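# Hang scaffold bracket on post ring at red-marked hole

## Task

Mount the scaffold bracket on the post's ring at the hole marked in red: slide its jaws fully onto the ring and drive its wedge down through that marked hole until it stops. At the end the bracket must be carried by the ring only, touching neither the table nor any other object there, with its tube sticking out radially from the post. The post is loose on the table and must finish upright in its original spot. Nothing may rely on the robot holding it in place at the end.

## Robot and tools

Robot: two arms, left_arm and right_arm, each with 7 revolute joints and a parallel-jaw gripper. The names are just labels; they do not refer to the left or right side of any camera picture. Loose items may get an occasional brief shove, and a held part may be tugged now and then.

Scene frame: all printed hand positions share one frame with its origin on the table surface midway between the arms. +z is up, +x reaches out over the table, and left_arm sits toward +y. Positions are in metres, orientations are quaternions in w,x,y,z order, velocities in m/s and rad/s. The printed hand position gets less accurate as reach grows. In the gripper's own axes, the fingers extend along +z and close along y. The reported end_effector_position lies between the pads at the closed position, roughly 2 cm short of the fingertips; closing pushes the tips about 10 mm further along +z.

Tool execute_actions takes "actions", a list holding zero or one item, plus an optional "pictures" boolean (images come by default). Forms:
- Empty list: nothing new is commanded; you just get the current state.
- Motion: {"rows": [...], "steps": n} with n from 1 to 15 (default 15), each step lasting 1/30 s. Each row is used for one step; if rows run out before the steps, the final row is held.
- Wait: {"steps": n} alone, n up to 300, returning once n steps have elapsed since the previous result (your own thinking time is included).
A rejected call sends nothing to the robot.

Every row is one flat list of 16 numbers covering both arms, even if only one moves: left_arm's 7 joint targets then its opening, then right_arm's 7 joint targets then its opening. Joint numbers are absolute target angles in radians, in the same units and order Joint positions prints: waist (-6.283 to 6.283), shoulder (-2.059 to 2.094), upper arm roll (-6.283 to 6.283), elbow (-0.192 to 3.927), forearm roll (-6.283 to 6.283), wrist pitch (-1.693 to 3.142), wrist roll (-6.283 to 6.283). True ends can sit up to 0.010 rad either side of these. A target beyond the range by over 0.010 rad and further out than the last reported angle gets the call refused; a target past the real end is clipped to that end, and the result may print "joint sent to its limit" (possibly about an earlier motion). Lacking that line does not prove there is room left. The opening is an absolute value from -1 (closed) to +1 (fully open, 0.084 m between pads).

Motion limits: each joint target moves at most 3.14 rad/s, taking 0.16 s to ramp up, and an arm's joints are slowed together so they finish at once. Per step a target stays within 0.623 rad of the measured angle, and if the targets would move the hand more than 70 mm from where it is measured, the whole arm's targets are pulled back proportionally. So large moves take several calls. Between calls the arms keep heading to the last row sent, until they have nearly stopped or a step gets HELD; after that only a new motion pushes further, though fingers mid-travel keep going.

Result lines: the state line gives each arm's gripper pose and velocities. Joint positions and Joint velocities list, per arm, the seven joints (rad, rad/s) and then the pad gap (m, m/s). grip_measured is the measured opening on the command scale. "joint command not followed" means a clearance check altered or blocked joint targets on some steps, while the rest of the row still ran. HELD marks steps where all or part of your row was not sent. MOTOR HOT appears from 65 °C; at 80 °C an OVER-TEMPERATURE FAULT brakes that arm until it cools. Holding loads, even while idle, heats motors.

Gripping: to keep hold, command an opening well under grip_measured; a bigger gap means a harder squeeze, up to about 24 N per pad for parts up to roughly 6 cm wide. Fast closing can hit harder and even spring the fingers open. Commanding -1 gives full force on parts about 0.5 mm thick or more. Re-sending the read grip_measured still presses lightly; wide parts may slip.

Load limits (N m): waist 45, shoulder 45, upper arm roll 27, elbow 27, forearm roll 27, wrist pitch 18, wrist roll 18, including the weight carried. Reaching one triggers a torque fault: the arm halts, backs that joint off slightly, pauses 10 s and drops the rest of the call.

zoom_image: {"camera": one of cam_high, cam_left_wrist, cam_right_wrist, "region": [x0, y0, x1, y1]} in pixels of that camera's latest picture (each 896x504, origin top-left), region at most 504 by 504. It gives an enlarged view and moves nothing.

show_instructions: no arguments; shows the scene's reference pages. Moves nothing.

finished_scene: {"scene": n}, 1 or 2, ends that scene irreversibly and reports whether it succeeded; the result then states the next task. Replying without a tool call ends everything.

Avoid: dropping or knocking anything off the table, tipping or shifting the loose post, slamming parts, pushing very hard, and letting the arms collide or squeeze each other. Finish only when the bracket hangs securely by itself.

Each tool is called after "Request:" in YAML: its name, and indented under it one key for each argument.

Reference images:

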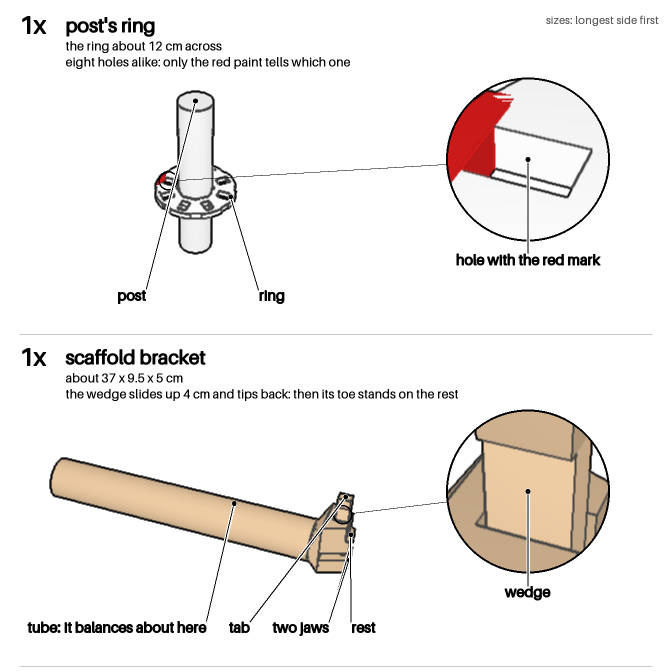

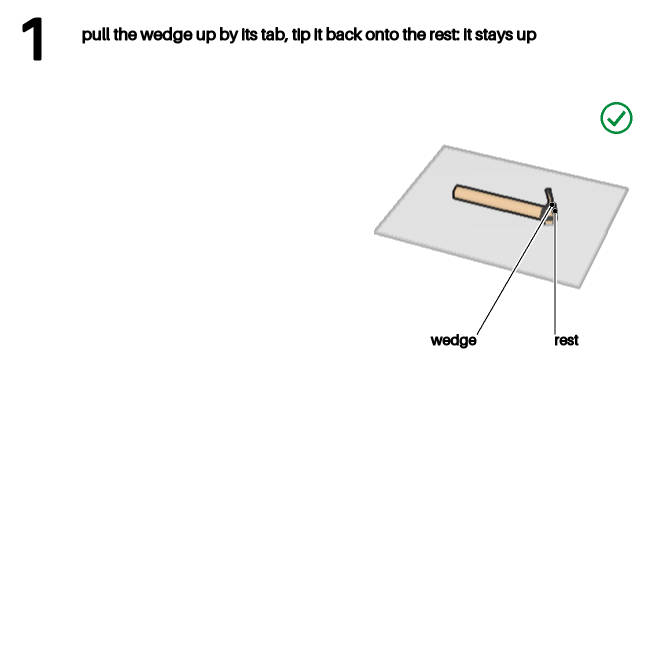

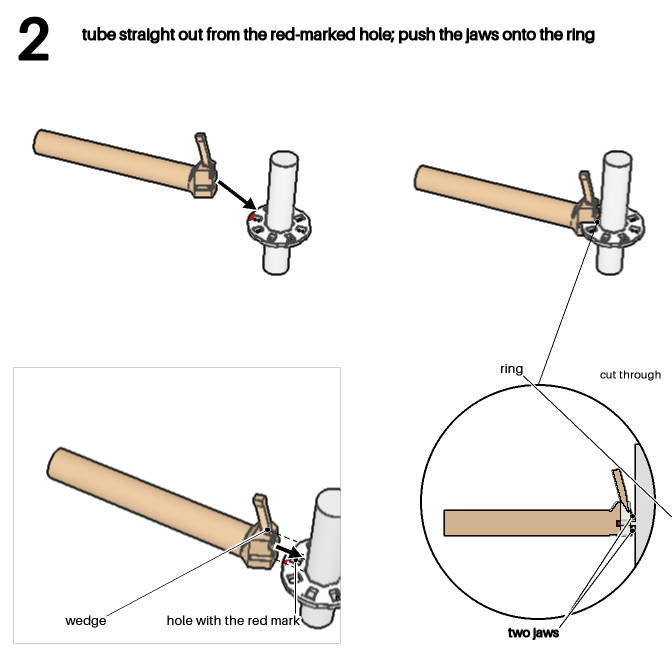

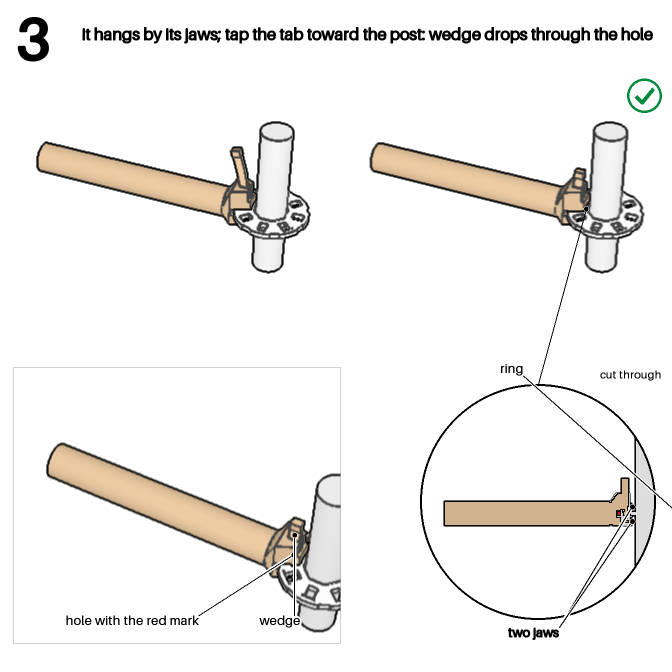

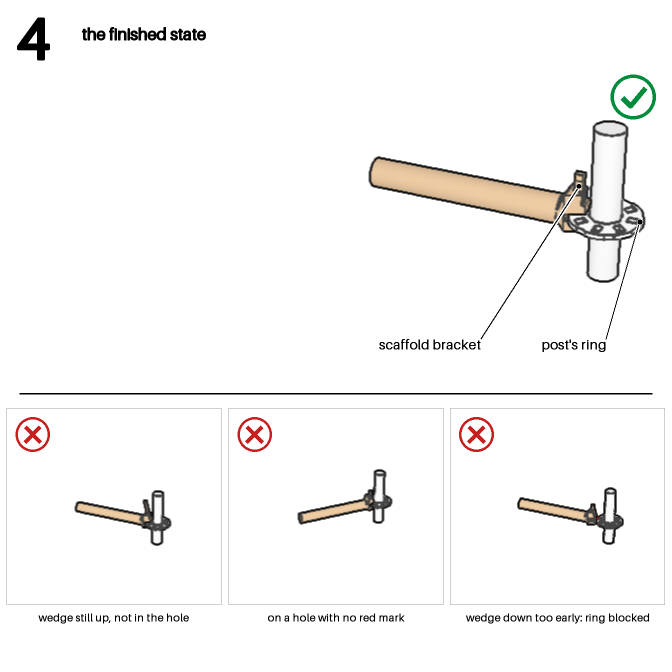

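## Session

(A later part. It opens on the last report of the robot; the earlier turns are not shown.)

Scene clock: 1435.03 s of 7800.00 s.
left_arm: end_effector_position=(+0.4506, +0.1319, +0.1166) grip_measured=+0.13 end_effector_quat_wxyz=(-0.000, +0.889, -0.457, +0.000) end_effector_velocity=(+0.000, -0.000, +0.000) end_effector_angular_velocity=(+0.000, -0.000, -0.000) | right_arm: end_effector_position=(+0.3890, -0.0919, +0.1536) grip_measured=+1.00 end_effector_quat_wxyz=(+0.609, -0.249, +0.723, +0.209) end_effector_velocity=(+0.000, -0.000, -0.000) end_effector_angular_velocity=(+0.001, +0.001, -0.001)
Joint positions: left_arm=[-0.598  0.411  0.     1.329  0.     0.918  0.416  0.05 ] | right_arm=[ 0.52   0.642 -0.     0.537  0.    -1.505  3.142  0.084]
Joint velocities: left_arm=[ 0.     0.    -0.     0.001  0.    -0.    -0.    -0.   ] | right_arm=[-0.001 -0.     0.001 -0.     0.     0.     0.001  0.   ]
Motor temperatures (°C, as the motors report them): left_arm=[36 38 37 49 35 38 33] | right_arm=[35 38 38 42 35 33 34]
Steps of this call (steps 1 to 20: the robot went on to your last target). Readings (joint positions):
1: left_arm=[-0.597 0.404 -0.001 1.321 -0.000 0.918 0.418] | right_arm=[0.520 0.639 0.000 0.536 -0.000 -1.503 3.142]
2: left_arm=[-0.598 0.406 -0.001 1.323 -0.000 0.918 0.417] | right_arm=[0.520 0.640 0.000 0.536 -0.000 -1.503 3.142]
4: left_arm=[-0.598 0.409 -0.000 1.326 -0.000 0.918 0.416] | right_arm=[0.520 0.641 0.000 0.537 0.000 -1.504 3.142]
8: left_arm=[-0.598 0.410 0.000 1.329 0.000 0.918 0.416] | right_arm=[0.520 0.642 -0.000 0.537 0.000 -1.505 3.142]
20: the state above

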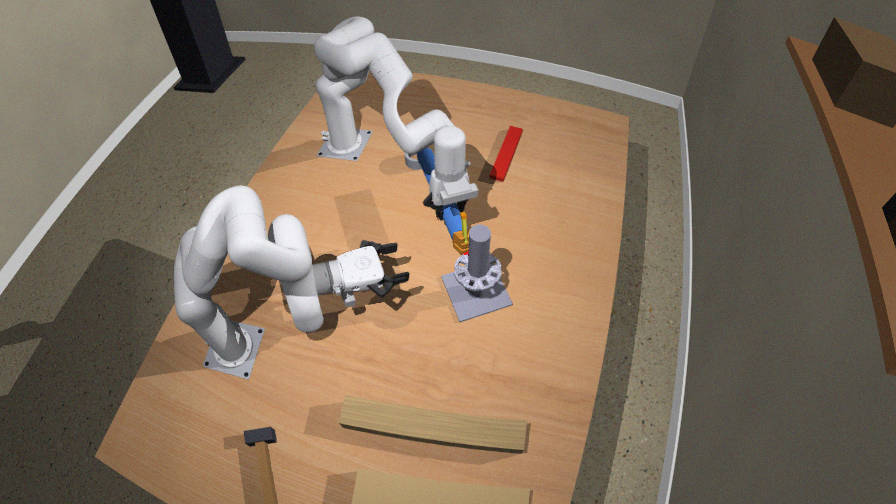

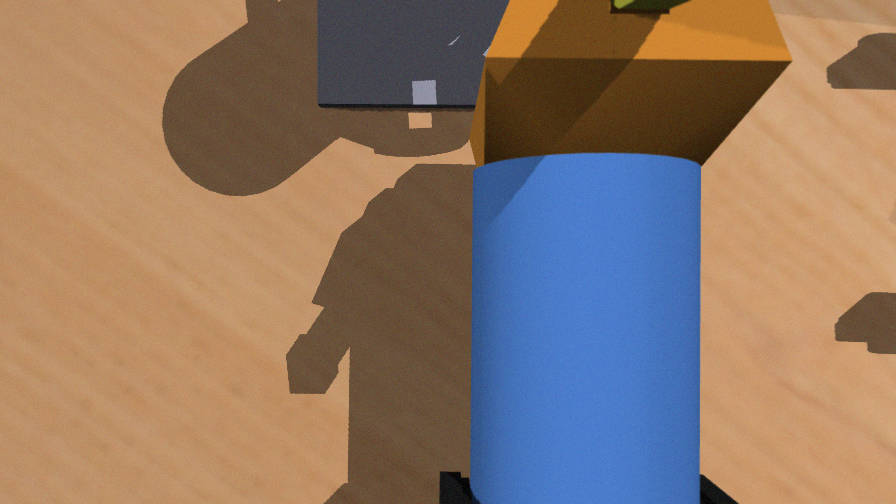

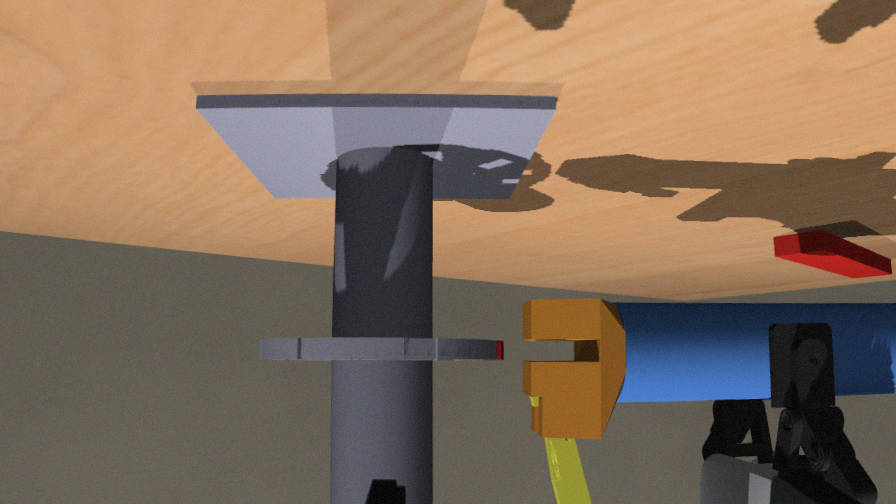

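Request:
execute_actions:
  actions:
    - {"rows": [[-0.5985,0.4126,0,1.3308,0.0015,0.9177,0.4146,-1,0.52,0.6422,0,0.5374,0,-1.5048,3.1416,1],[-0.5987,0.4138,0,1.3324,0.003,0.9176,0.4135,-1,0.52,0.6422,0,0.5374,0,-1.5048,3.1416,1],[-0.5989,0.415,0,1.3341,0.0045,0.9174,0.4123,-1,0.52,0.6422,0,0.5374,0,-1.5048,3.1416,1],[-0.5991,0.4162,0,1.3357,0.006,0.9173,0.4112,-1,0.52,0.6422,0,0.5374,0,-1.5048,3.1416,1],[-0.5994,0.4175,0,1.3373,0.0075,0.9172,0.4101,-1,0.52,0.6422,0,0.5374,0,-1.5048,3.1416,1],[-0.5996,0.4187,0,1.3389,0.009,0.9171,0.409,-1,0.52,0.6422,0,0.5374,0,-1.5048,3.1416,1],[-0.5998,0.4199,0,1.3405,0.0105,0.917,0.4079,-1,0.52,0.6422,0,0.5374,0,-1.5048,3.1416,1],[-0.6,0.4211,0,1.3422,0.012,0.9168,0.4067,-1,0.52,0.6422,0,0.5374,0,-1.5048,3.1416,1],[-0.6002,0.4223,0,1.3438,0.0135,0.9167,0.4056,-1,0.52,0.6422,0,0.5374,0,-1.5048,3.1416,1],[-0.6004,0.4235,0,1.3454,0.015,0.9166,0.4045,-1,0.52,0.6422,0,0.5374,0,-1.5048,3.1416,1]], "steps": 15}
  pictures: false

Request:
execute_actions:
  actions:
    - {"steps": 15}

Request:
zoom_image:
  camera: "cam_right_wrist"
  region: [480, 325, 600, 375]

Scene clock: 1537.20 s of 7800.00 s.
left_arm: end_effector_position=(+0.4552, +0.1303, +0.1162) grip_measured=+0.13 end_effector_quat_wxyz=(-0.006, +0.889, -0.457, +0.003) end_effector_velocity=(+0.002, -0.001, +0.001) end_effector_angular_velocity=(+0.003, -0.006, -0.000) | right_arm: end_effector_position=(+0.3890, -0.0919, +0.1536) grip_measured=+1.00 end_effector_quat_wxyz=(+0.609, -0.249, +0.723, +0.209) end_effector_velocity=(+0.000, -0.000, +0.000) end_effector_angular_velocity=(+0.000, -0.001, -0.002)
Joint positions: left_arm=[-0.6    0.423 -0.     1.345  0.014  0.917  0.405  0.05 ] | right_arm=[ 0.52   0.642 -0.     0.537 -0.    -1.505  3.142  0.084]
Joint velocities: left_arm=[-0.001  0.005 -0.     0.009  0.007  0.    -0.006 -0.   ] | right_arm=[-0.    -0.001  0.    -0.     0.001 -0.    -0.     0.   ]
Motor temperatures (°C, as the motors report them): left_arm=[36 39 37 50 35 38 33] | right_arm=[35 38 38 42 35 33 34]
Steps of this call (steps 1 to 15: the robot went on to your last target; steps 16 to 90: nothing new was sent; then 98.67 s passed at rest; steps 91 to 105: all 15 steps of this action). Readings (joint positions):
91: left_arm=[-0.598 0.411 -0.000 1.329 0.000 0.918 0.416] | right_arm=[0.520 0.642 -0.000 0.537 0.000 -1.505 3.142]
92: left_arm=[-0.598 0.412 -0.000 1.330 0.000 0.918 0.415] | right_arm=[0.520 0.642 0.000 0.537 -0.000 -1.505 3.142]
94: left_arm=[-0.599 0.413 0.000 1.332 0.002 0.918 0.414] | right_arm=[0.520 0.642 0.000 0.537 -0.000 -1.505 3.142]
98: left_arm=[-0.599 0.418 0.000 1.337 0.008 0.917 0.410] | right_arm=[0.520 0.642 0.000 0.537 -0.000 -1.505 3.142]
105: the state above

Scene clock: 1537.70 s of 7800.00 s.
left_arm: end_effector_position=(+0.4554, +0.1303, +0.1162) grip_measured=+0.13 end_effector_quat_wxyz=(-0.006, +0.889, -0.457, +0.003) end_effector_velocity=(-0.000, +0.000, -0.000) end_effector_angular_velocity=(+0.000, +0.000, +0.000) | right_arm: end_effector_position=(+0.3890, -0.0919, +0.1536) grip_measured=+1.00 end_effector_quat_wxyz=(+0.609, -0.249, +0.723, +0.209) end_effector_velocity=(-0.000, -0.000, -0.000) end_effector_angular_velocity=(+0.000, +0.000, -0.000)
Joint positions: left_arm=[-0.6    0.423 -0.     1.345  0.015  0.917  0.405  0.05 ] | right_arm=[ 0.52   0.642 -0.     0.537  0.    -1.505  3.142  0.084]
Joint velocities: left_arm=[ 0.  0. -0. -0. -0. -0.  0. -0.] | right_arm=[ 0.001  0.    -0.001 -0.     0.    -0.     0.001 -0.   ]
Motor temperatures (°C, as the motors report them): left_arm=[36 39 37 50 35 38 33] | right_arm=[35 38 38 42 35 33 34]
Steps of this call (steps 1 to 15: the robot went on to your last target). Readings (joint positions):
1: left_arm=[-0.600 0.423 -0.000 1.345 0.015 0.917 0.405] | right_arm=[0.520 0.642 0.000 0.537 0.000 -1.505 3.142]
2: left_arm=[-0.600 0.423 -0.000 1.345 0.015 0.917 0.405] | right_arm=[0.520 0.642 -0.000 0.537 -0.000 -1.505 3.142]
4: left_arm=[-0.600 0.423 0.000 1.345 0.015 0.917 0.405] | right_arm=[0.520 0.642 0.000 0.537 -0.000 -1.505 3.142]
8: left_arm=[-0.600 0.423 0.000 1.345 0.015 0.917 0.405] | right_arm=[0.520 0.642 -0.000 0.537 0.000 -1.505 3.142]
15: the state above
All arms were judged still, so your last target was given up. Only a new action makes them travel on or press farther. Fingers that are still opening or closing keep moving.

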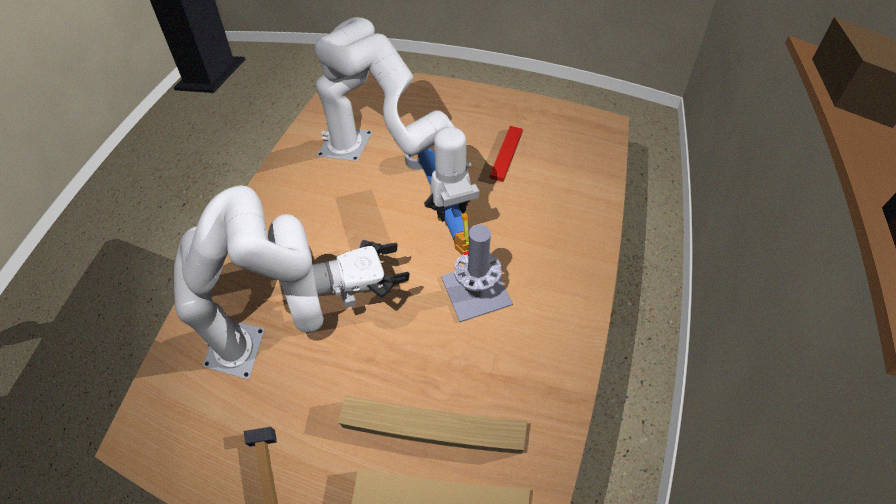

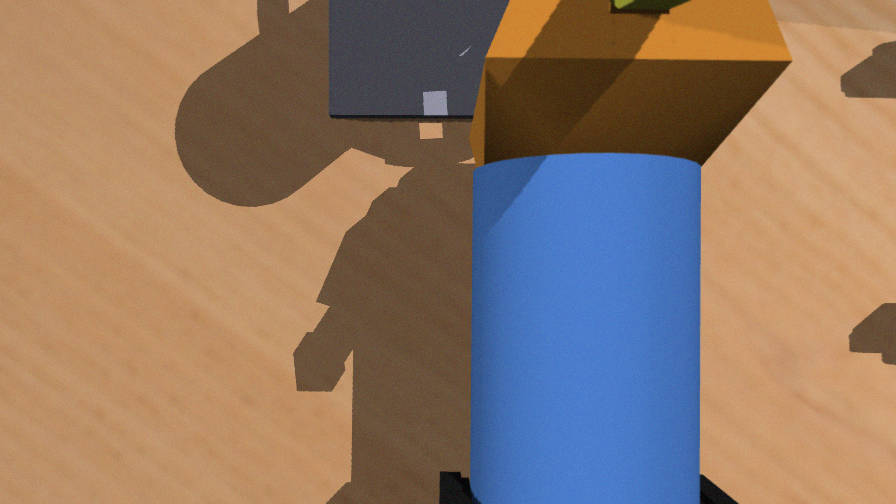

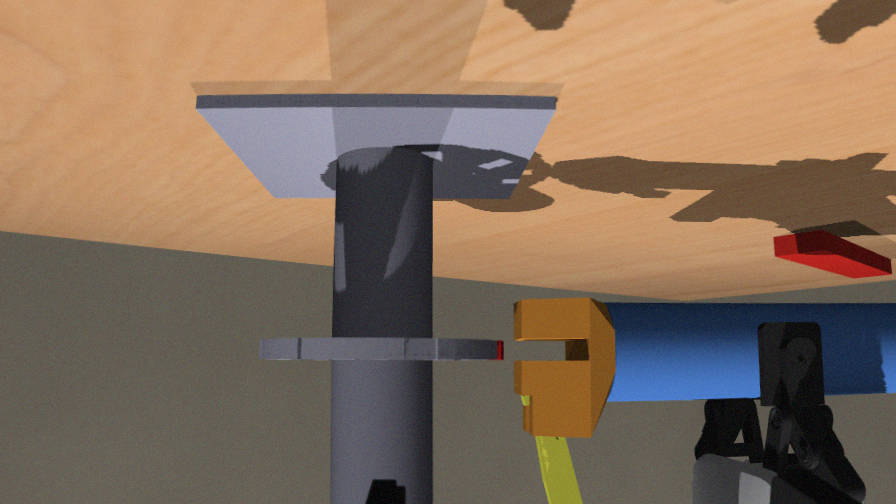

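Region (480, 325, 600, 375) of cam_right_wrist's 896x504 image, scaled by 4.200, with more detail than that image has; it fills the top 210 rows of this view, and the rest is white.

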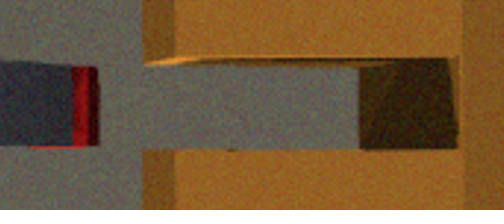

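Request:
execute_actions:
  actions:
    - {"rows": [[-0.6011,0.4265,0,1.35,0.015,0.9182,0.4038,-1,0.52,0.6422,0,0.5374,0,-1.5048,3.1416,1],[-0.6018,0.4294,0,1.3546,0.015,0.9198,0.4031,-1,0.52,0.6422,0,0.5374,0,-1.5048,3.1416,1],[-0.6026,0.4324,0,1.3591,0.015,0.9214,0.4024,-1,0.52,0.6422,0,0.5374,0,-1.5048,3.1416,1],[-0.6033,0.4354,0,1.3637,0.015,0.923,0.4017,-1,0.52,0.6422,0,0.5374,0,-1.5048,3.1416,1],[-0.604,0.4384,0,1.3683,0.015,0.9246,0.401,-1,0.52,0.6422,0,0.5374,0,-1.5048,3.1416,1],[-0.6047,0.4413,0,1.3729,0.0149,0.9262,0.4003,-1,0.52,0.6422,0,0.5374,0,-1.5048,3.1416,1],[-0.6054,0.4443,0,1.3775,0.0149,0.9278,0.3996,-1,0.52,0.6422,0,0.5374,0,-1.5048,3.1416,1],[-0.6062,0.4473,0,1.382,0.0149,0.9295,0.3988,-1,0.52,0.6422,0,0.5374,0,-1.5048,3.1416,1],[-0.6069,0.4503,0,1.3866,0.0149,0.9311,0.3981,-1,0.52,0.6422,0,0.5374,0,-1.5048,3.1416,1],[-0.6076,0.4532,0,1.3912,0.0149,0.9327,0.3974,-1,0.52,0.6422,0,0.5374,0,-1.5048,3.1416,1],[-0.6083,0.4562,0,1.3958,0.0149,0.9343,0.3967,-1,0.52,0.6422,0,0.5374,0,-1.5048,3.1416,1],[-0.609,0.4592,0,1.4004,0.0148,0.9359,0.396,-1,0.52,0.6422,0,0.5374,0,-1.5048,3.1416,1],[-0.6098,0.4622,0,1.4049,0.0148,0.9375,0.3953,-1,0.52,0.6422,0,0.5374,0,-1.5048,3.1416,1],[-0.6105,0.4651,0,1.4095,0.0148,0.9391,0.3946,-1,0.52,0.6422,0,0.5374,0,-1.5048,3.1416,1],[-0.6112,0.4681,0,1.4141,0.0148,0.9407,0.3939,-1,0.52,0.6422,0,0.5374,0,-1.5048,3.1416,1]], "steps": 15}
  pictures: false

Request:
execute_actions:
  actions:
    - {"steps": 15}

Request:
zoom_image:
  camera: "cam_right_wrist"
  region: [460, 325, 580, 375]

Scene clock: 1559.03 s of 7800.00 s.
left_arm: end_effector_position=(+0.4626, +0.1203, +0.1162) grip_measured=+0.13 end_effector_quat_wxyz=(-0.006, +0.889, -0.457, +0.003) end_effector_velocity=(+0.019, -0.023, -0.000) end_effector_angular_velocity=(+0.001, -0.001, +0.004) | right_arm: end_effector_position=(+0.3890, -0.0919, +0.1536) grip_measured=+1.00 end_effector_quat_wxyz=(+0.609, -0.249, +0.723, +0.209) end_effector_velocity=(+0.000, -0.000, -0.000) end_effector_angular_velocity=(-0.002, -0.001, -0.000)
Joint positions: left_arm=[-0.609  0.459 -0.     1.4    0.015  0.936  0.396  0.05 ] | right_arm=[ 0.52   0.642  0.     0.537 -0.    -1.505  3.142  0.084]
Joint velocities: left_arm=[-0.02   0.088  0.002  0.136 -0.001  0.048 -0.021  0.   ] | right_arm=[-0.     0.    -0.     0.    -0.     0.    -0.002  0.   ]
Motor temperatures (°C, as the motors report them): left_arm=[36 39 37 50 35 38 33] | right_arm=[35 38 38 42 35 33 34]
Steps of this call (steps 1 to 90: nothing new was sent; then 17.83 s passed at rest; steps 91 to 105: all 15 steps of this action). Readings (joint positions):
91: left_arm=[-0.600 0.424 0.000 1.345 0.015 0.917 0.404] | right_arm=[0.520 0.642 -0.000 0.537 -0.000 -1.505 3.142]
92: left_arm=[-0.601 0.424 0.000 1.347 0.015 0.917 0.404] | right_arm=[0.520 0.642 0.000 0.537 0.000 -1.505 3.142]
94: left_arm=[-0.601 0.428 0.000 1.352 0.015 0.919 0.403] | right_arm=[0.520 0.642 -0.000 0.537 0.000 -1.505 3.142]
98: left_arm=[-0.604 0.438 -0.000 1.368 0.015 0.924 0.401] | right_arm=[0.520 0.642 -0.000 0.537 -0.000 -1.505 3.142]
105: the state above

Scene clock: 1559.53 s of 7800.00 s.
left_arm: end_effector_position=(+0.4644, +0.1178, +0.1163) grip_measured=+0.13 end_effector_quat_wxyz=(-0.006, +0.889, -0.457, +0.003) end_effector_velocity=(-0.001, -0.001, -0.001) end_effector_angular_velocity=(+0.001, +0.001, -0.003) | right_arm: end_effector_position=(+0.3890, -0.0919, +0.1536) grip_measured=+1.00 end_effector_quat_wxyz=(+0.609, -0.249, +0.723, +0.209) end_effector_velocity=(-0.000, +0.000, -0.000) end_effector_angular_velocity=(-0.002, -0.001, +0.001)
Joint positions: left_arm=[-0.611  0.468  0.     1.414  0.015  0.941  0.394  0.05 ] | right_arm=[ 0.52   0.642  0.     0.537 -0.    -1.505  3.142  0.084]
Joint velocities: left_arm=[-0.001  0.    -0.001 -0.001  0.    -0.     0.001  0.   ] | right_arm=[ 0.001  0.001 -0.     0.    -0.    -0.    -0.002  0.   ]
Motor temperatures (°C, as the motors report them): left_arm=[36 39 37 50 35 38 33] | right_arm=[35 38 38 42 35 33 34]
Steps of this call (steps 1 to 15: the robot went on to your last target). Readings (joint positions):
1: left_arm=[-0.610 0.462 0.000 1.404 0.015 0.937 0.395] | right_arm=[0.520 0.642 0.000 0.537 0.000 -1.505 3.142]
2: left_arm=[-0.610 0.464 -0.000 1.408 0.015 0.938 0.395] | right_arm=[0.520 0.642 0.000 0.537 -0.000 -1.505 3.142]
4: left_arm=[-0.611 0.466 -0.000 1.411 0.015 0.939 0.394] | right_arm=[0.520 0.642 -0.000 0.537 0.000 -1.505 3.142]
8: left_arm=[-0.611 0.468 0.000 1.413 0.015 0.941 0.394] | right_arm=[0.520 0.642 -0.000 0.537 0.000 -1.505 3.142]
15: the state above

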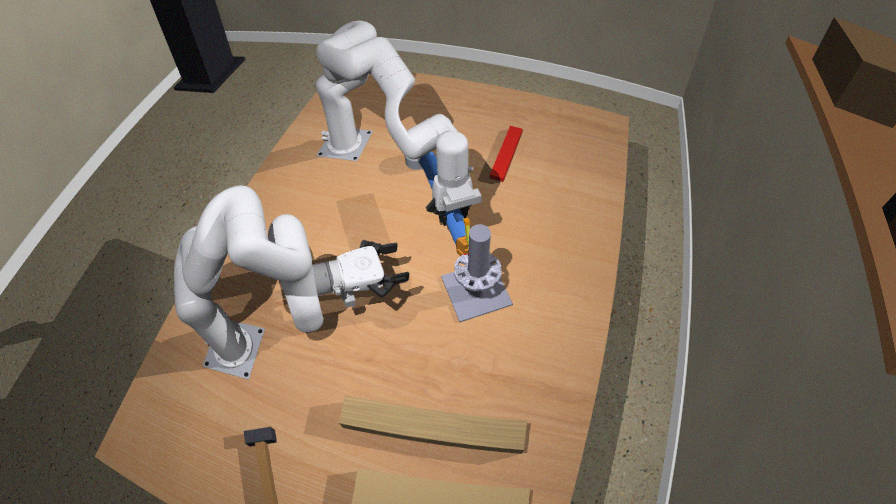

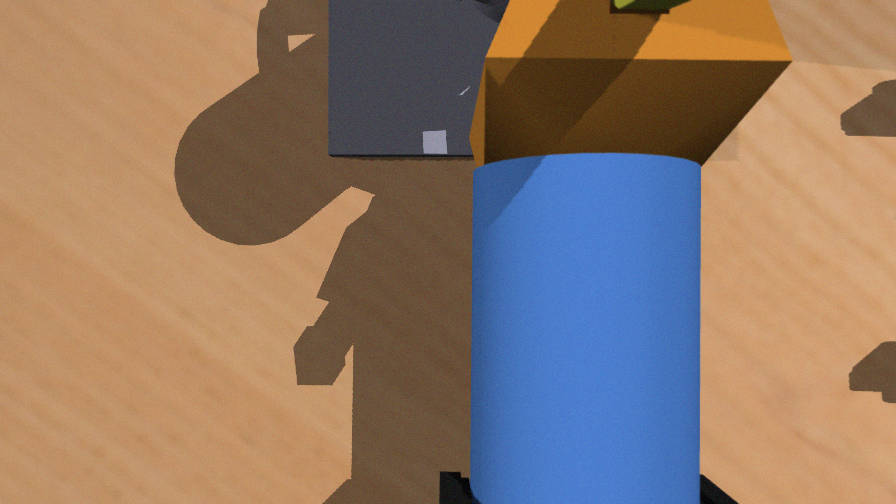

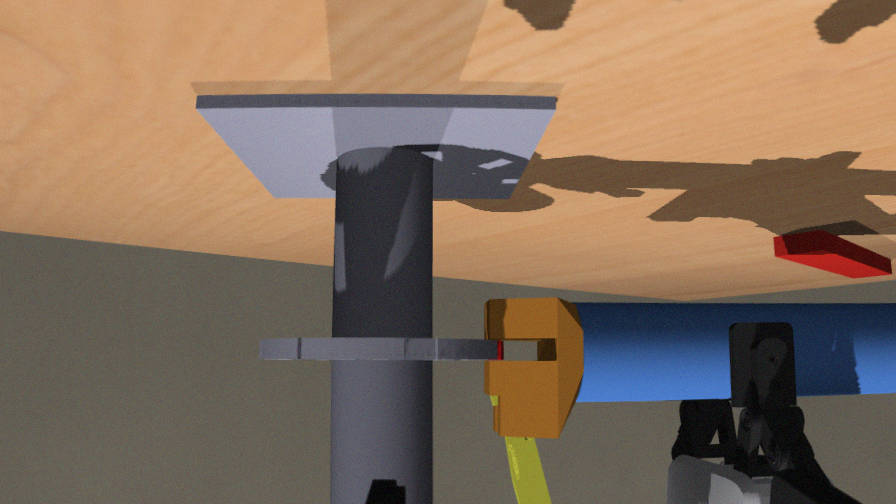

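Region (460, 325, 580, 375) of cam_right_wrist's 896x504 image, scaled by 4.200, with more detail than that image has; it fills the top 210 rows of this view, and the rest is white.

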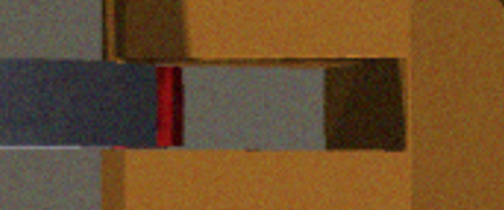

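Request:
execute_actions:
  actions:
    - {"rows": [[-0.6119,0.4712,0,1.4189,0.0148,0.9424,0.3932,-1,0.52,0.6422,0,0.5374,0,-1.5048,3.1416,1],[-0.6126,0.4743,0,1.4238,0.0148,0.9442,0.3926,-1,0.52,0.6422,0,0.5374,0,-1.5048,3.1416,1],[-0.6132,0.4773,0,1.4286,0.0147,0.9459,0.3919,-1,0.52,0.6422,0,0.5374,0,-1.5048,3.1416,1],[-0.6139,0.4804,0,1.4334,0.0147,0.9477,0.3913,-1,0.52,0.6422,0,0.5374,0,-1.5048,3.1416,1],[-0.6146,0.4835,0,1.4382,0.0147,0.9494,0.3906,-1,0.52,0.6422,0,0.5374,0,-1.5048,3.1416,1],[-0.6153,0.4866,0,1.4431,0.0147,0.9512,0.3899,-1,0.52,0.6422,0,0.5374,0,-1.5048,3.1416,1],[-0.616,0.4897,0,1.4479,0.0147,0.9529,0.3893,-1,0.52,0.6422,0,0.5374,0,-1.5048,3.1416,1],[-0.6166,0.4927,0,1.4527,0.0146,0.9547,0.3886,-1,0.52,0.6422,0,0.5374,0,-1.5048,3.1416,1],[-0.6173,0.4958,0,1.4575,0.0146,0.9564,0.388,-1,0.52,0.6422,0,0.5374,0,-1.5048,3.1416,1],[-0.618,0.4989,0,1.4624,0.0146,0.9582,0.3873,-1,0.52,0.6422,0,0.5374,0,-1.5048,3.1416,1],[-0.6187,0.502,0,1.4672,0.0146,0.9599,0.3866,-1,0.52,0.6422,0,0.5374,0,-1.5048,3.1416,1],[-0.6194,0.5051,0,1.472,0.0146,0.9617,0.386,-1,0.52,0.6422,0,0.5374,0,-1.5048,3.1416,1],[-0.62,0.5081,0,1.4768,0.0145,0.9634,0.3853,-1,0.52,0.6422,0,0.5374,0,-1.5048,3.1416,1],[-0.6207,0.5112,0,1.4817,0.0145,0.9652,0.3847,-1,0.52,0.6422,0,0.5374,0,-1.5048,3.1416,1],[-0.6214,0.5143,0,1.4865,0.0145,0.9669,0.384,-1,0.52,0.6422,0,0.5374,0,-1.5048,3.1416,1]], "steps": 15}
  pictures: false

Request:
execute_actions:
  actions:
    - {"steps": 15}

Scene clock: 1582.53 s of 7800.00 s.
left_arm: end_effector_position=(+0.4716, +0.1077, +0.1162) grip_measured=+0.13 end_effector_quat_wxyz=(-0.006, +0.889, -0.457, +0.003) end_effector_velocity=(+0.018, -0.024, +0.000) end_effector_angular_velocity=(+0.000, -0.001, +0.002) | right_arm: end_effector_position=(+0.3890, -0.0919, +0.1536) grip_measured=+1.00 end_effector_quat_wxyz=(+0.609, -0.249, +0.723, +0.209) end_effector_velocity=(+0.001, -0.000, +0.000) end_effector_angular_velocity=(-0.001, -0.002, -0.001)
Joint positions: left_arm=[-0.619  0.505 -0.     1.471  0.015  0.961  0.386  0.05 ] | right_arm=[ 0.52   0.642  0.     0.537 -0.    -1.505  3.142  0.084]
Joint velocities: left_arm=[-0.02   0.092  0.002  0.145 -0.     0.053 -0.02  -0.   ] | right_arm=[-0.    -0.    -0.     0.001  0.001  0.    -0.002 -0.   ]
Motor temperatures (°C, as the motors report them): left_arm=[36 39 37 50 35 39 33] | right_arm=[35 38 38 42 35 33 34]
Steps of this call (steps 1 to 15: the robot went on to your last target; steps 16 to 90: nothing new was sent; then 19.50 s passed at rest; steps 91 to 105: all 15 steps of this action). Readings (joint positions):
91: left_arm=[-0.611 0.468 0.000 1.414 0.015 0.941 0.394] | right_arm=[0.520 0.642 0.000 0.537 -0.000 -1.505 3.142]
92: left_arm=[-0.611 0.469 0.000 1.415 0.015 0.941 0.394] | right_arm=[0.520 0.642 0.000 0.537 -0.000 -1.505 3.142]
94: left_arm=[-0.612 0.473 0.000 1.421 0.015 0.943 0.393] | right_arm=[0.520 0.642 -0.000 0.537 0.000 -1.505 3.142]
98: left_arm=[-0.615 0.483 -0.000 1.438 0.015 0.949 0.391] | right_arm=[0.520 0.642 0.000 0.537 -0.000 -1.505 3.142]
105: the state above

Scene clock: 1583.03 s of 7800.00 s.
left_arm: end_effector_position=(+0.4735, +0.1052, +0.1162) grip_measured=+0.13 end_effector_quat_wxyz=(-0.006, +0.889, -0.457, +0.003) end_effector_velocity=(-0.000, -0.001, +0.000) end_effector_angular_velocity=(-0.001, -0.001, -0.002) | right_arm: end_effector_position=(+0.3890, -0.0919, +0.1536) grip_measured=+1.00 end_effector_quat_wxyz=(+0.609, -0.249, +0.723, +0.209) end_effector_velocity=(+0.000, -0.000, +0.000) end_effector_angular_velocity=(+0.001, +0.000, -0.000)
Joint positions: left_arm=[-0.621  0.514  0.     1.486  0.015  0.967  0.384  0.05 ] | right_arm=[ 0.52   0.642  0.     0.537  0.    -1.505  3.142  0.084]
Joint velocities: left_arm=[-0.     0.001 -0.001  0.002  0.    -0.     0.     0.   ] | right_arm=[-0.    -0.    -0.     0.    -0.    -0.     0.001  0.   ]
Motor temperatures (°C, as the motors report them): left_arm=[36 39 37 50 35 39 33] | right_arm=[35 38 38 42 35 33 34]
Steps of this call (steps 1 to 15: the robot went on to your last target). Readings (joint positions):
1: left_arm=[-0.620 0.508 0.000 1.476 0.015 0.963 0.385] | right_arm=[0.520 0.642 -0.000 0.537 0.000 -1.505 3.142]
2: left_arm=[-0.620 0.510 -0.000 1.480 0.015 0.964 0.385] | right_arm=[0.520 0.642 0.000 0.537 -0.000 -1.505 3.142]
4: left_arm=[-0.621 0.512 -0.000 1.483 0.014 0.966 0.384] | right_arm=[0.520 0.642 0.000 0.537 -0.000 -1.505 3.142]
8: left_arm=[-0.621 0.514 0.000 1.486 0.015 0.967 0.384] | right_arm=[0.520 0.642 0.000 0.537 -0.000 -1.505 3.142]
15: the state above

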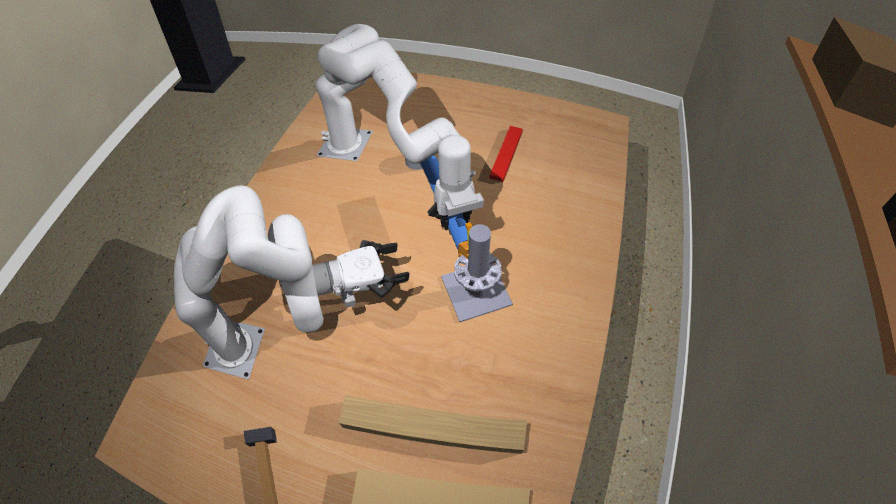

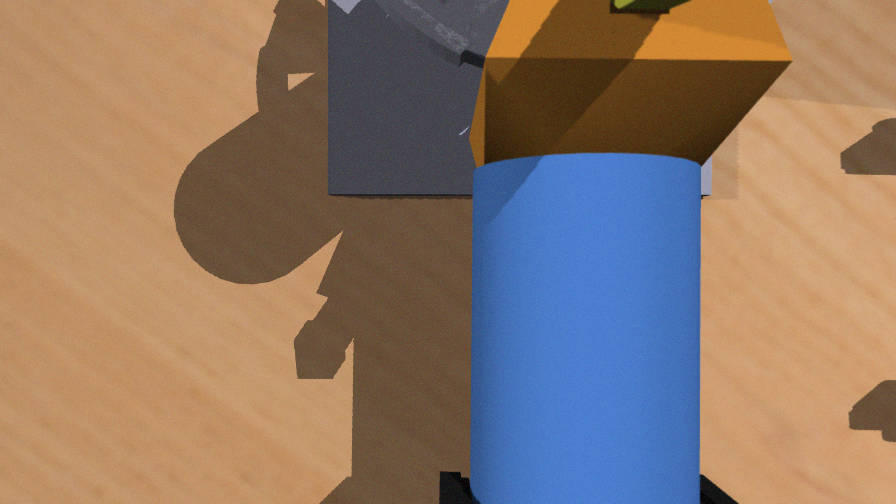

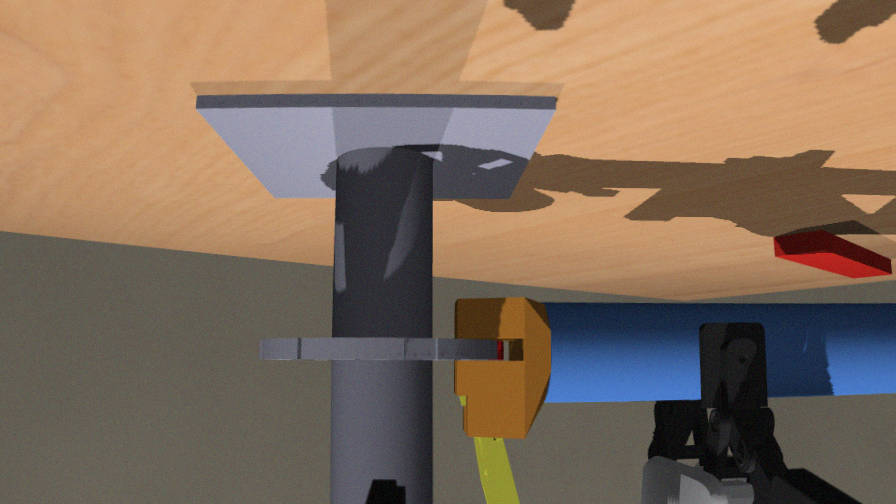

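Request:
zoom_image:
  camera: "cam_left_wrist"
  region: [320, 0, 520, 100]

Request:
zoom_image:
  camera: "cam_left_wrist"
  region: [690, 0, 830, 70]

Region (320, 0, 520, 100) of cam_left_wrist's 896x504 image, scaled by 2.520, with more detail than that image has.

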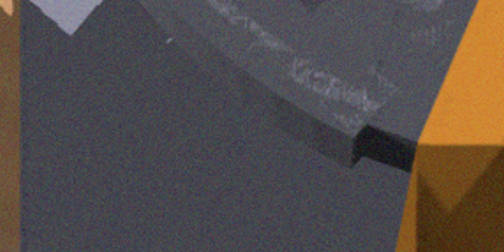

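Region (690, 0, 830, 70) of cam_left_wrist's 896x504 image, scaled by 3.600, with more detail than that image has.

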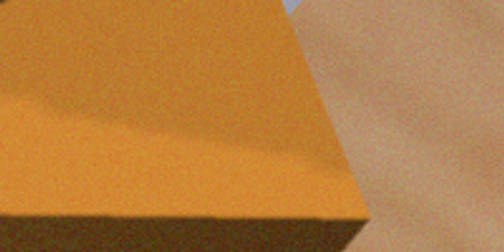

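Request:
zoom_image:
  camera: "cam_right_wrist"
  region: [420, 290, 560, 450]

Region (420, 290, 560, 450) of cam_right_wrist's 896x504 image, scaled by 3.150, with more detail than that image has; it fills the left 441 columns of this view, and the rest is white.

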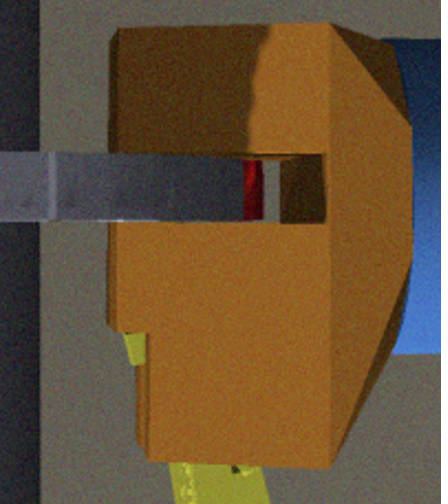

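Request:
execute_actions:
  actions:
    - {"rows": [[-0.6214,0.5143,0,1.4865,0.0145,0.9669,0.382,-1,0.52,0.6422,0,0.5374,0,-1.5048,3.1416,1],[-0.6214,0.5143,0,1.4865,0.0145,0.9669,0.38,-1,0.52,0.6422,0,0.5374,0,-1.5048,3.1416,1],[-0.6214,0.5143,0,1.4865,0.0145,0.9669,0.378,-1,0.52,0.6422,0,0.5374,0,-1.5048,3.1416,1],[-0.6214,0.5143,0,1.4865,0.0145,0.9669,0.376,-1,0.52,0.6422,0,0.5374,0,-1.5048,3.1416,1],[-0.6217,0.5158,0,1.4889,0.0145,0.9678,0.3757,-1,0.52,0.6422,0,0.5374,0,-1.5048,3.1416,1],[-0.6221,0.5174,0,1.4913,0.0145,0.9687,0.3754,-1,0.52,0.6422,0,0.5374,0,-1.5048,3.1416,1],[-0.6224,0.5189,0,1.4938,0.0145,0.9696,0.375,-1,0.52,0.6422,0,0.5374,0,-1.5048,3.1416,1],[-0.6227,0.5204,0,1.4962,0.0145,0.9705,0.3747,-1,0.52,0.6422,0,0.5374,0,-1.5048,3.1416,1],[-0.623,0.5219,0,1.4986,0.0145,0.9714,0.3744,-1,0.52,0.6422,0,0.5374,0,-1.5048,3.1416,1],[-0.6234,0.5235,0,1.501,0.0145,0.9722,0.3741,-1,0.52,0.6422,0,0.5374,0,-1.5048,3.1416,1],[-0.6237,0.525,0,1.5034,0.0145,0.9731,0.3738,-1,0.52,0.6422,0,0.5374,0,-1.5048,3.1416,1],[-0.624,0.5265,0,1.5058,0.0145,0.974,0.3734,-1,0.52,0.6422,0,0.5374,0,-1.5048,3.1416,1],[-0.6243,0.528,0,1.5083,0.0145,0.9749,0.3731,-1,0.52,0.6422,0,0.5374,0,-1.5048,3.1416,1],[-0.6247,0.5296,0,1.5107,0.0145,0.9758,0.3728,-1,0.52,0.6422,0,0.5374,0,-1.5048,3.1416,1]], "steps": 15}
  pictures: false

Request:
execute_actions:
  actions:
    - {"steps": 15}

Request:
zoom_image:
  camera: "cam_right_wrist"
  region: [420, 320, 560, 380]

Scene clock: 1641.50 s of 7800.00 s.
left_arm: end_effector_position=(+0.4757, +0.1018, +0.1162) grip_measured=+0.13 end_effector_quat_wxyz=(-0.006, +0.891, -0.454, +0.003) end_effector_velocity=(+0.009, -0.011, +0.000) end_effector_angular_velocity=(-0.001, -0.002, +0.001) | right_arm: end_effector_position=(+0.3890, -0.0919, +0.1536) grip_measured=+1.00 end_effector_quat_wxyz=(+0.609, -0.249, +0.723, +0.209) end_effector_velocity=(-0.000, -0.000, -0.001) end_effector_angular_velocity=(-0.002, +0.001, -0.001)
Joint positions: left_arm=[-0.624  0.526 -0.     1.506  0.014  0.974  0.374  0.05 ] | right_arm=[ 0.52   0.642 -0.     0.537 -0.    -1.505  3.142  0.084]
Joint velocities: left_arm=[-0.008  0.041  0.001  0.065 -0.     0.022 -0.009 -0.   ] | right_arm=[ 0.     0.001  0.    -0.     0.001  0.    -0.001 -0.   ]
Motor temperatures (°C, as the motors report them): left_arm=[36 40 37 51 35 39 33] | right_arm=[35 38 38 42 35 33 34]
Steps of this call (steps 1 to 15: the robot went on to your last target; steps 16 to 90: nothing new was sent; then 54.97 s passed at rest; steps 91 to 105: all 15 steps of this action). Readings (joint positions):
91: left_arm=[-0.621 0.514 -0.000 1.486 0.015 0.967 0.384] | right_arm=[0.520 0.642 -0.000 0.537 0.000 -1.505 3.142]
92: left_arm=[-0.621 0.514 -0.000 1.487 0.015 0.967 0.383] | right_arm=[0.520 0.642 -0.000 0.537 0.000 -1.505 3.142]
94: left_arm=[-0.621 0.514 -0.000 1.487 0.015 0.967 0.381] | right_arm=[0.520 0.642 -0.000 0.537 -0.000 -1.505 3.142]
98: left_arm=[-0.622 0.517 0.000 1.490 0.015 0.968 0.377] | right_arm=[0.520 0.642 0.000 0.537 0.000 -1.505 3.142]
105: the state above

Scene clock: 1642.00 s of 7800.00 s.
left_arm: end_effector_position=(+0.4764, +0.1010, +0.1162) grip_measured=+0.13 end_effector_quat_wxyz=(-0.006, +0.891, -0.454, +0.003) end_effector_velocity=(+0.000, -0.000, +0.001) end_effector_angular_velocity=(-0.001, -0.001, -0.001) | right_arm: end_effector_position=(+0.3890, -0.0919, +0.1536) grip_measured=+1.00 end_effector_quat_wxyz=(+0.609, -0.249, +0.723, +0.209) end_effector_velocity=(-0.000, +0.000, -0.000) end_effector_angular_velocity=(-0.000, +0.000, +0.001)
Joint positions: left_arm=[-0.625  0.53  -0.     1.511  0.014  0.976  0.373  0.05 ] | right_arm=[ 0.52   0.642  0.     0.537 -0.    -1.505  3.142  0.084]
Joint velocities: left_arm=[ 0.     0.    -0.     0.002  0.     0.     0.     0.   ] | right_arm=[-0.     0.     0.     0.    -0.001  0.    -0.    -0.   ]
Motor temperatures (°C, as the motors report them): left_arm=[36 40 37 51 35 39 33] | right_arm=[35 38 38 42 35 33 34]
Steps of this call (steps 1 to 15: the robot went on to your last target). Readings (joint positions):
1: left_arm=[-0.624 0.528 -0.000 1.507 0.014 0.974 0.373] | right_arm=[0.520 0.642 0.000 0.537 -0.000 -1.505 3.142]
2: left_arm=[-0.624 0.528 -0.000 1.509 0.014 0.975 0.373] | right_arm=[0.520 0.642 -0.000 0.537 0.000 -1.505 3.142]
4: left_arm=[-0.625 0.529 -0.000 1.510 0.014 0.975 0.373] | right_arm=[0.520 0.642 0.000 0.537 0.000 -1.505 3.142]
8: left_arm=[-0.625 0.529 0.000 1.510 0.015 0.976 0.373] | right_arm=[0.520 0.642 -0.000 0.537 -0.000 -1.505 3.142]
15: the state above
All arms were judged still, so your last target was given up. Only a new action makes them travel on or press farther. Fingers that are still opening or closing keep moving.

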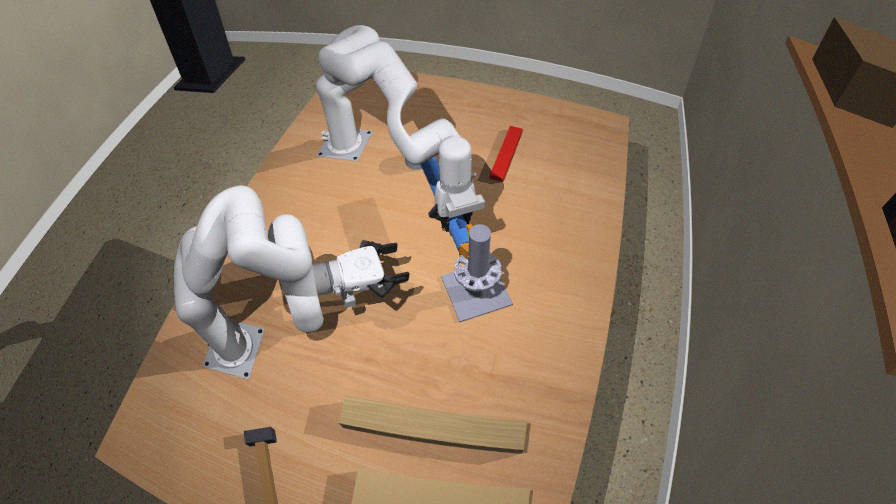

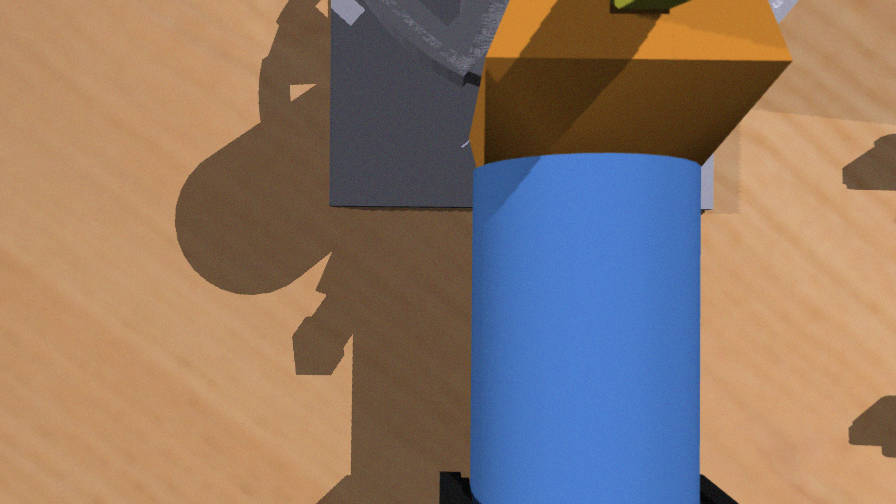

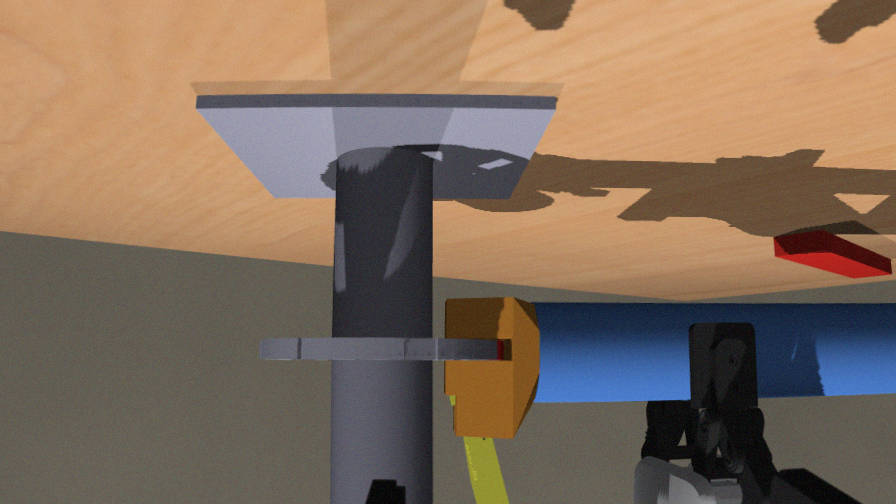

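Region (420, 320, 560, 380) of cam_right_wrist's 896x504 image, scaled by 3.600, with more detail than that image has; it fills the top 216 rows of this view, and the rest is white.

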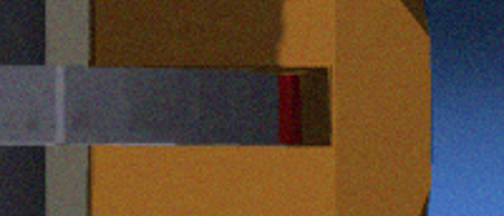

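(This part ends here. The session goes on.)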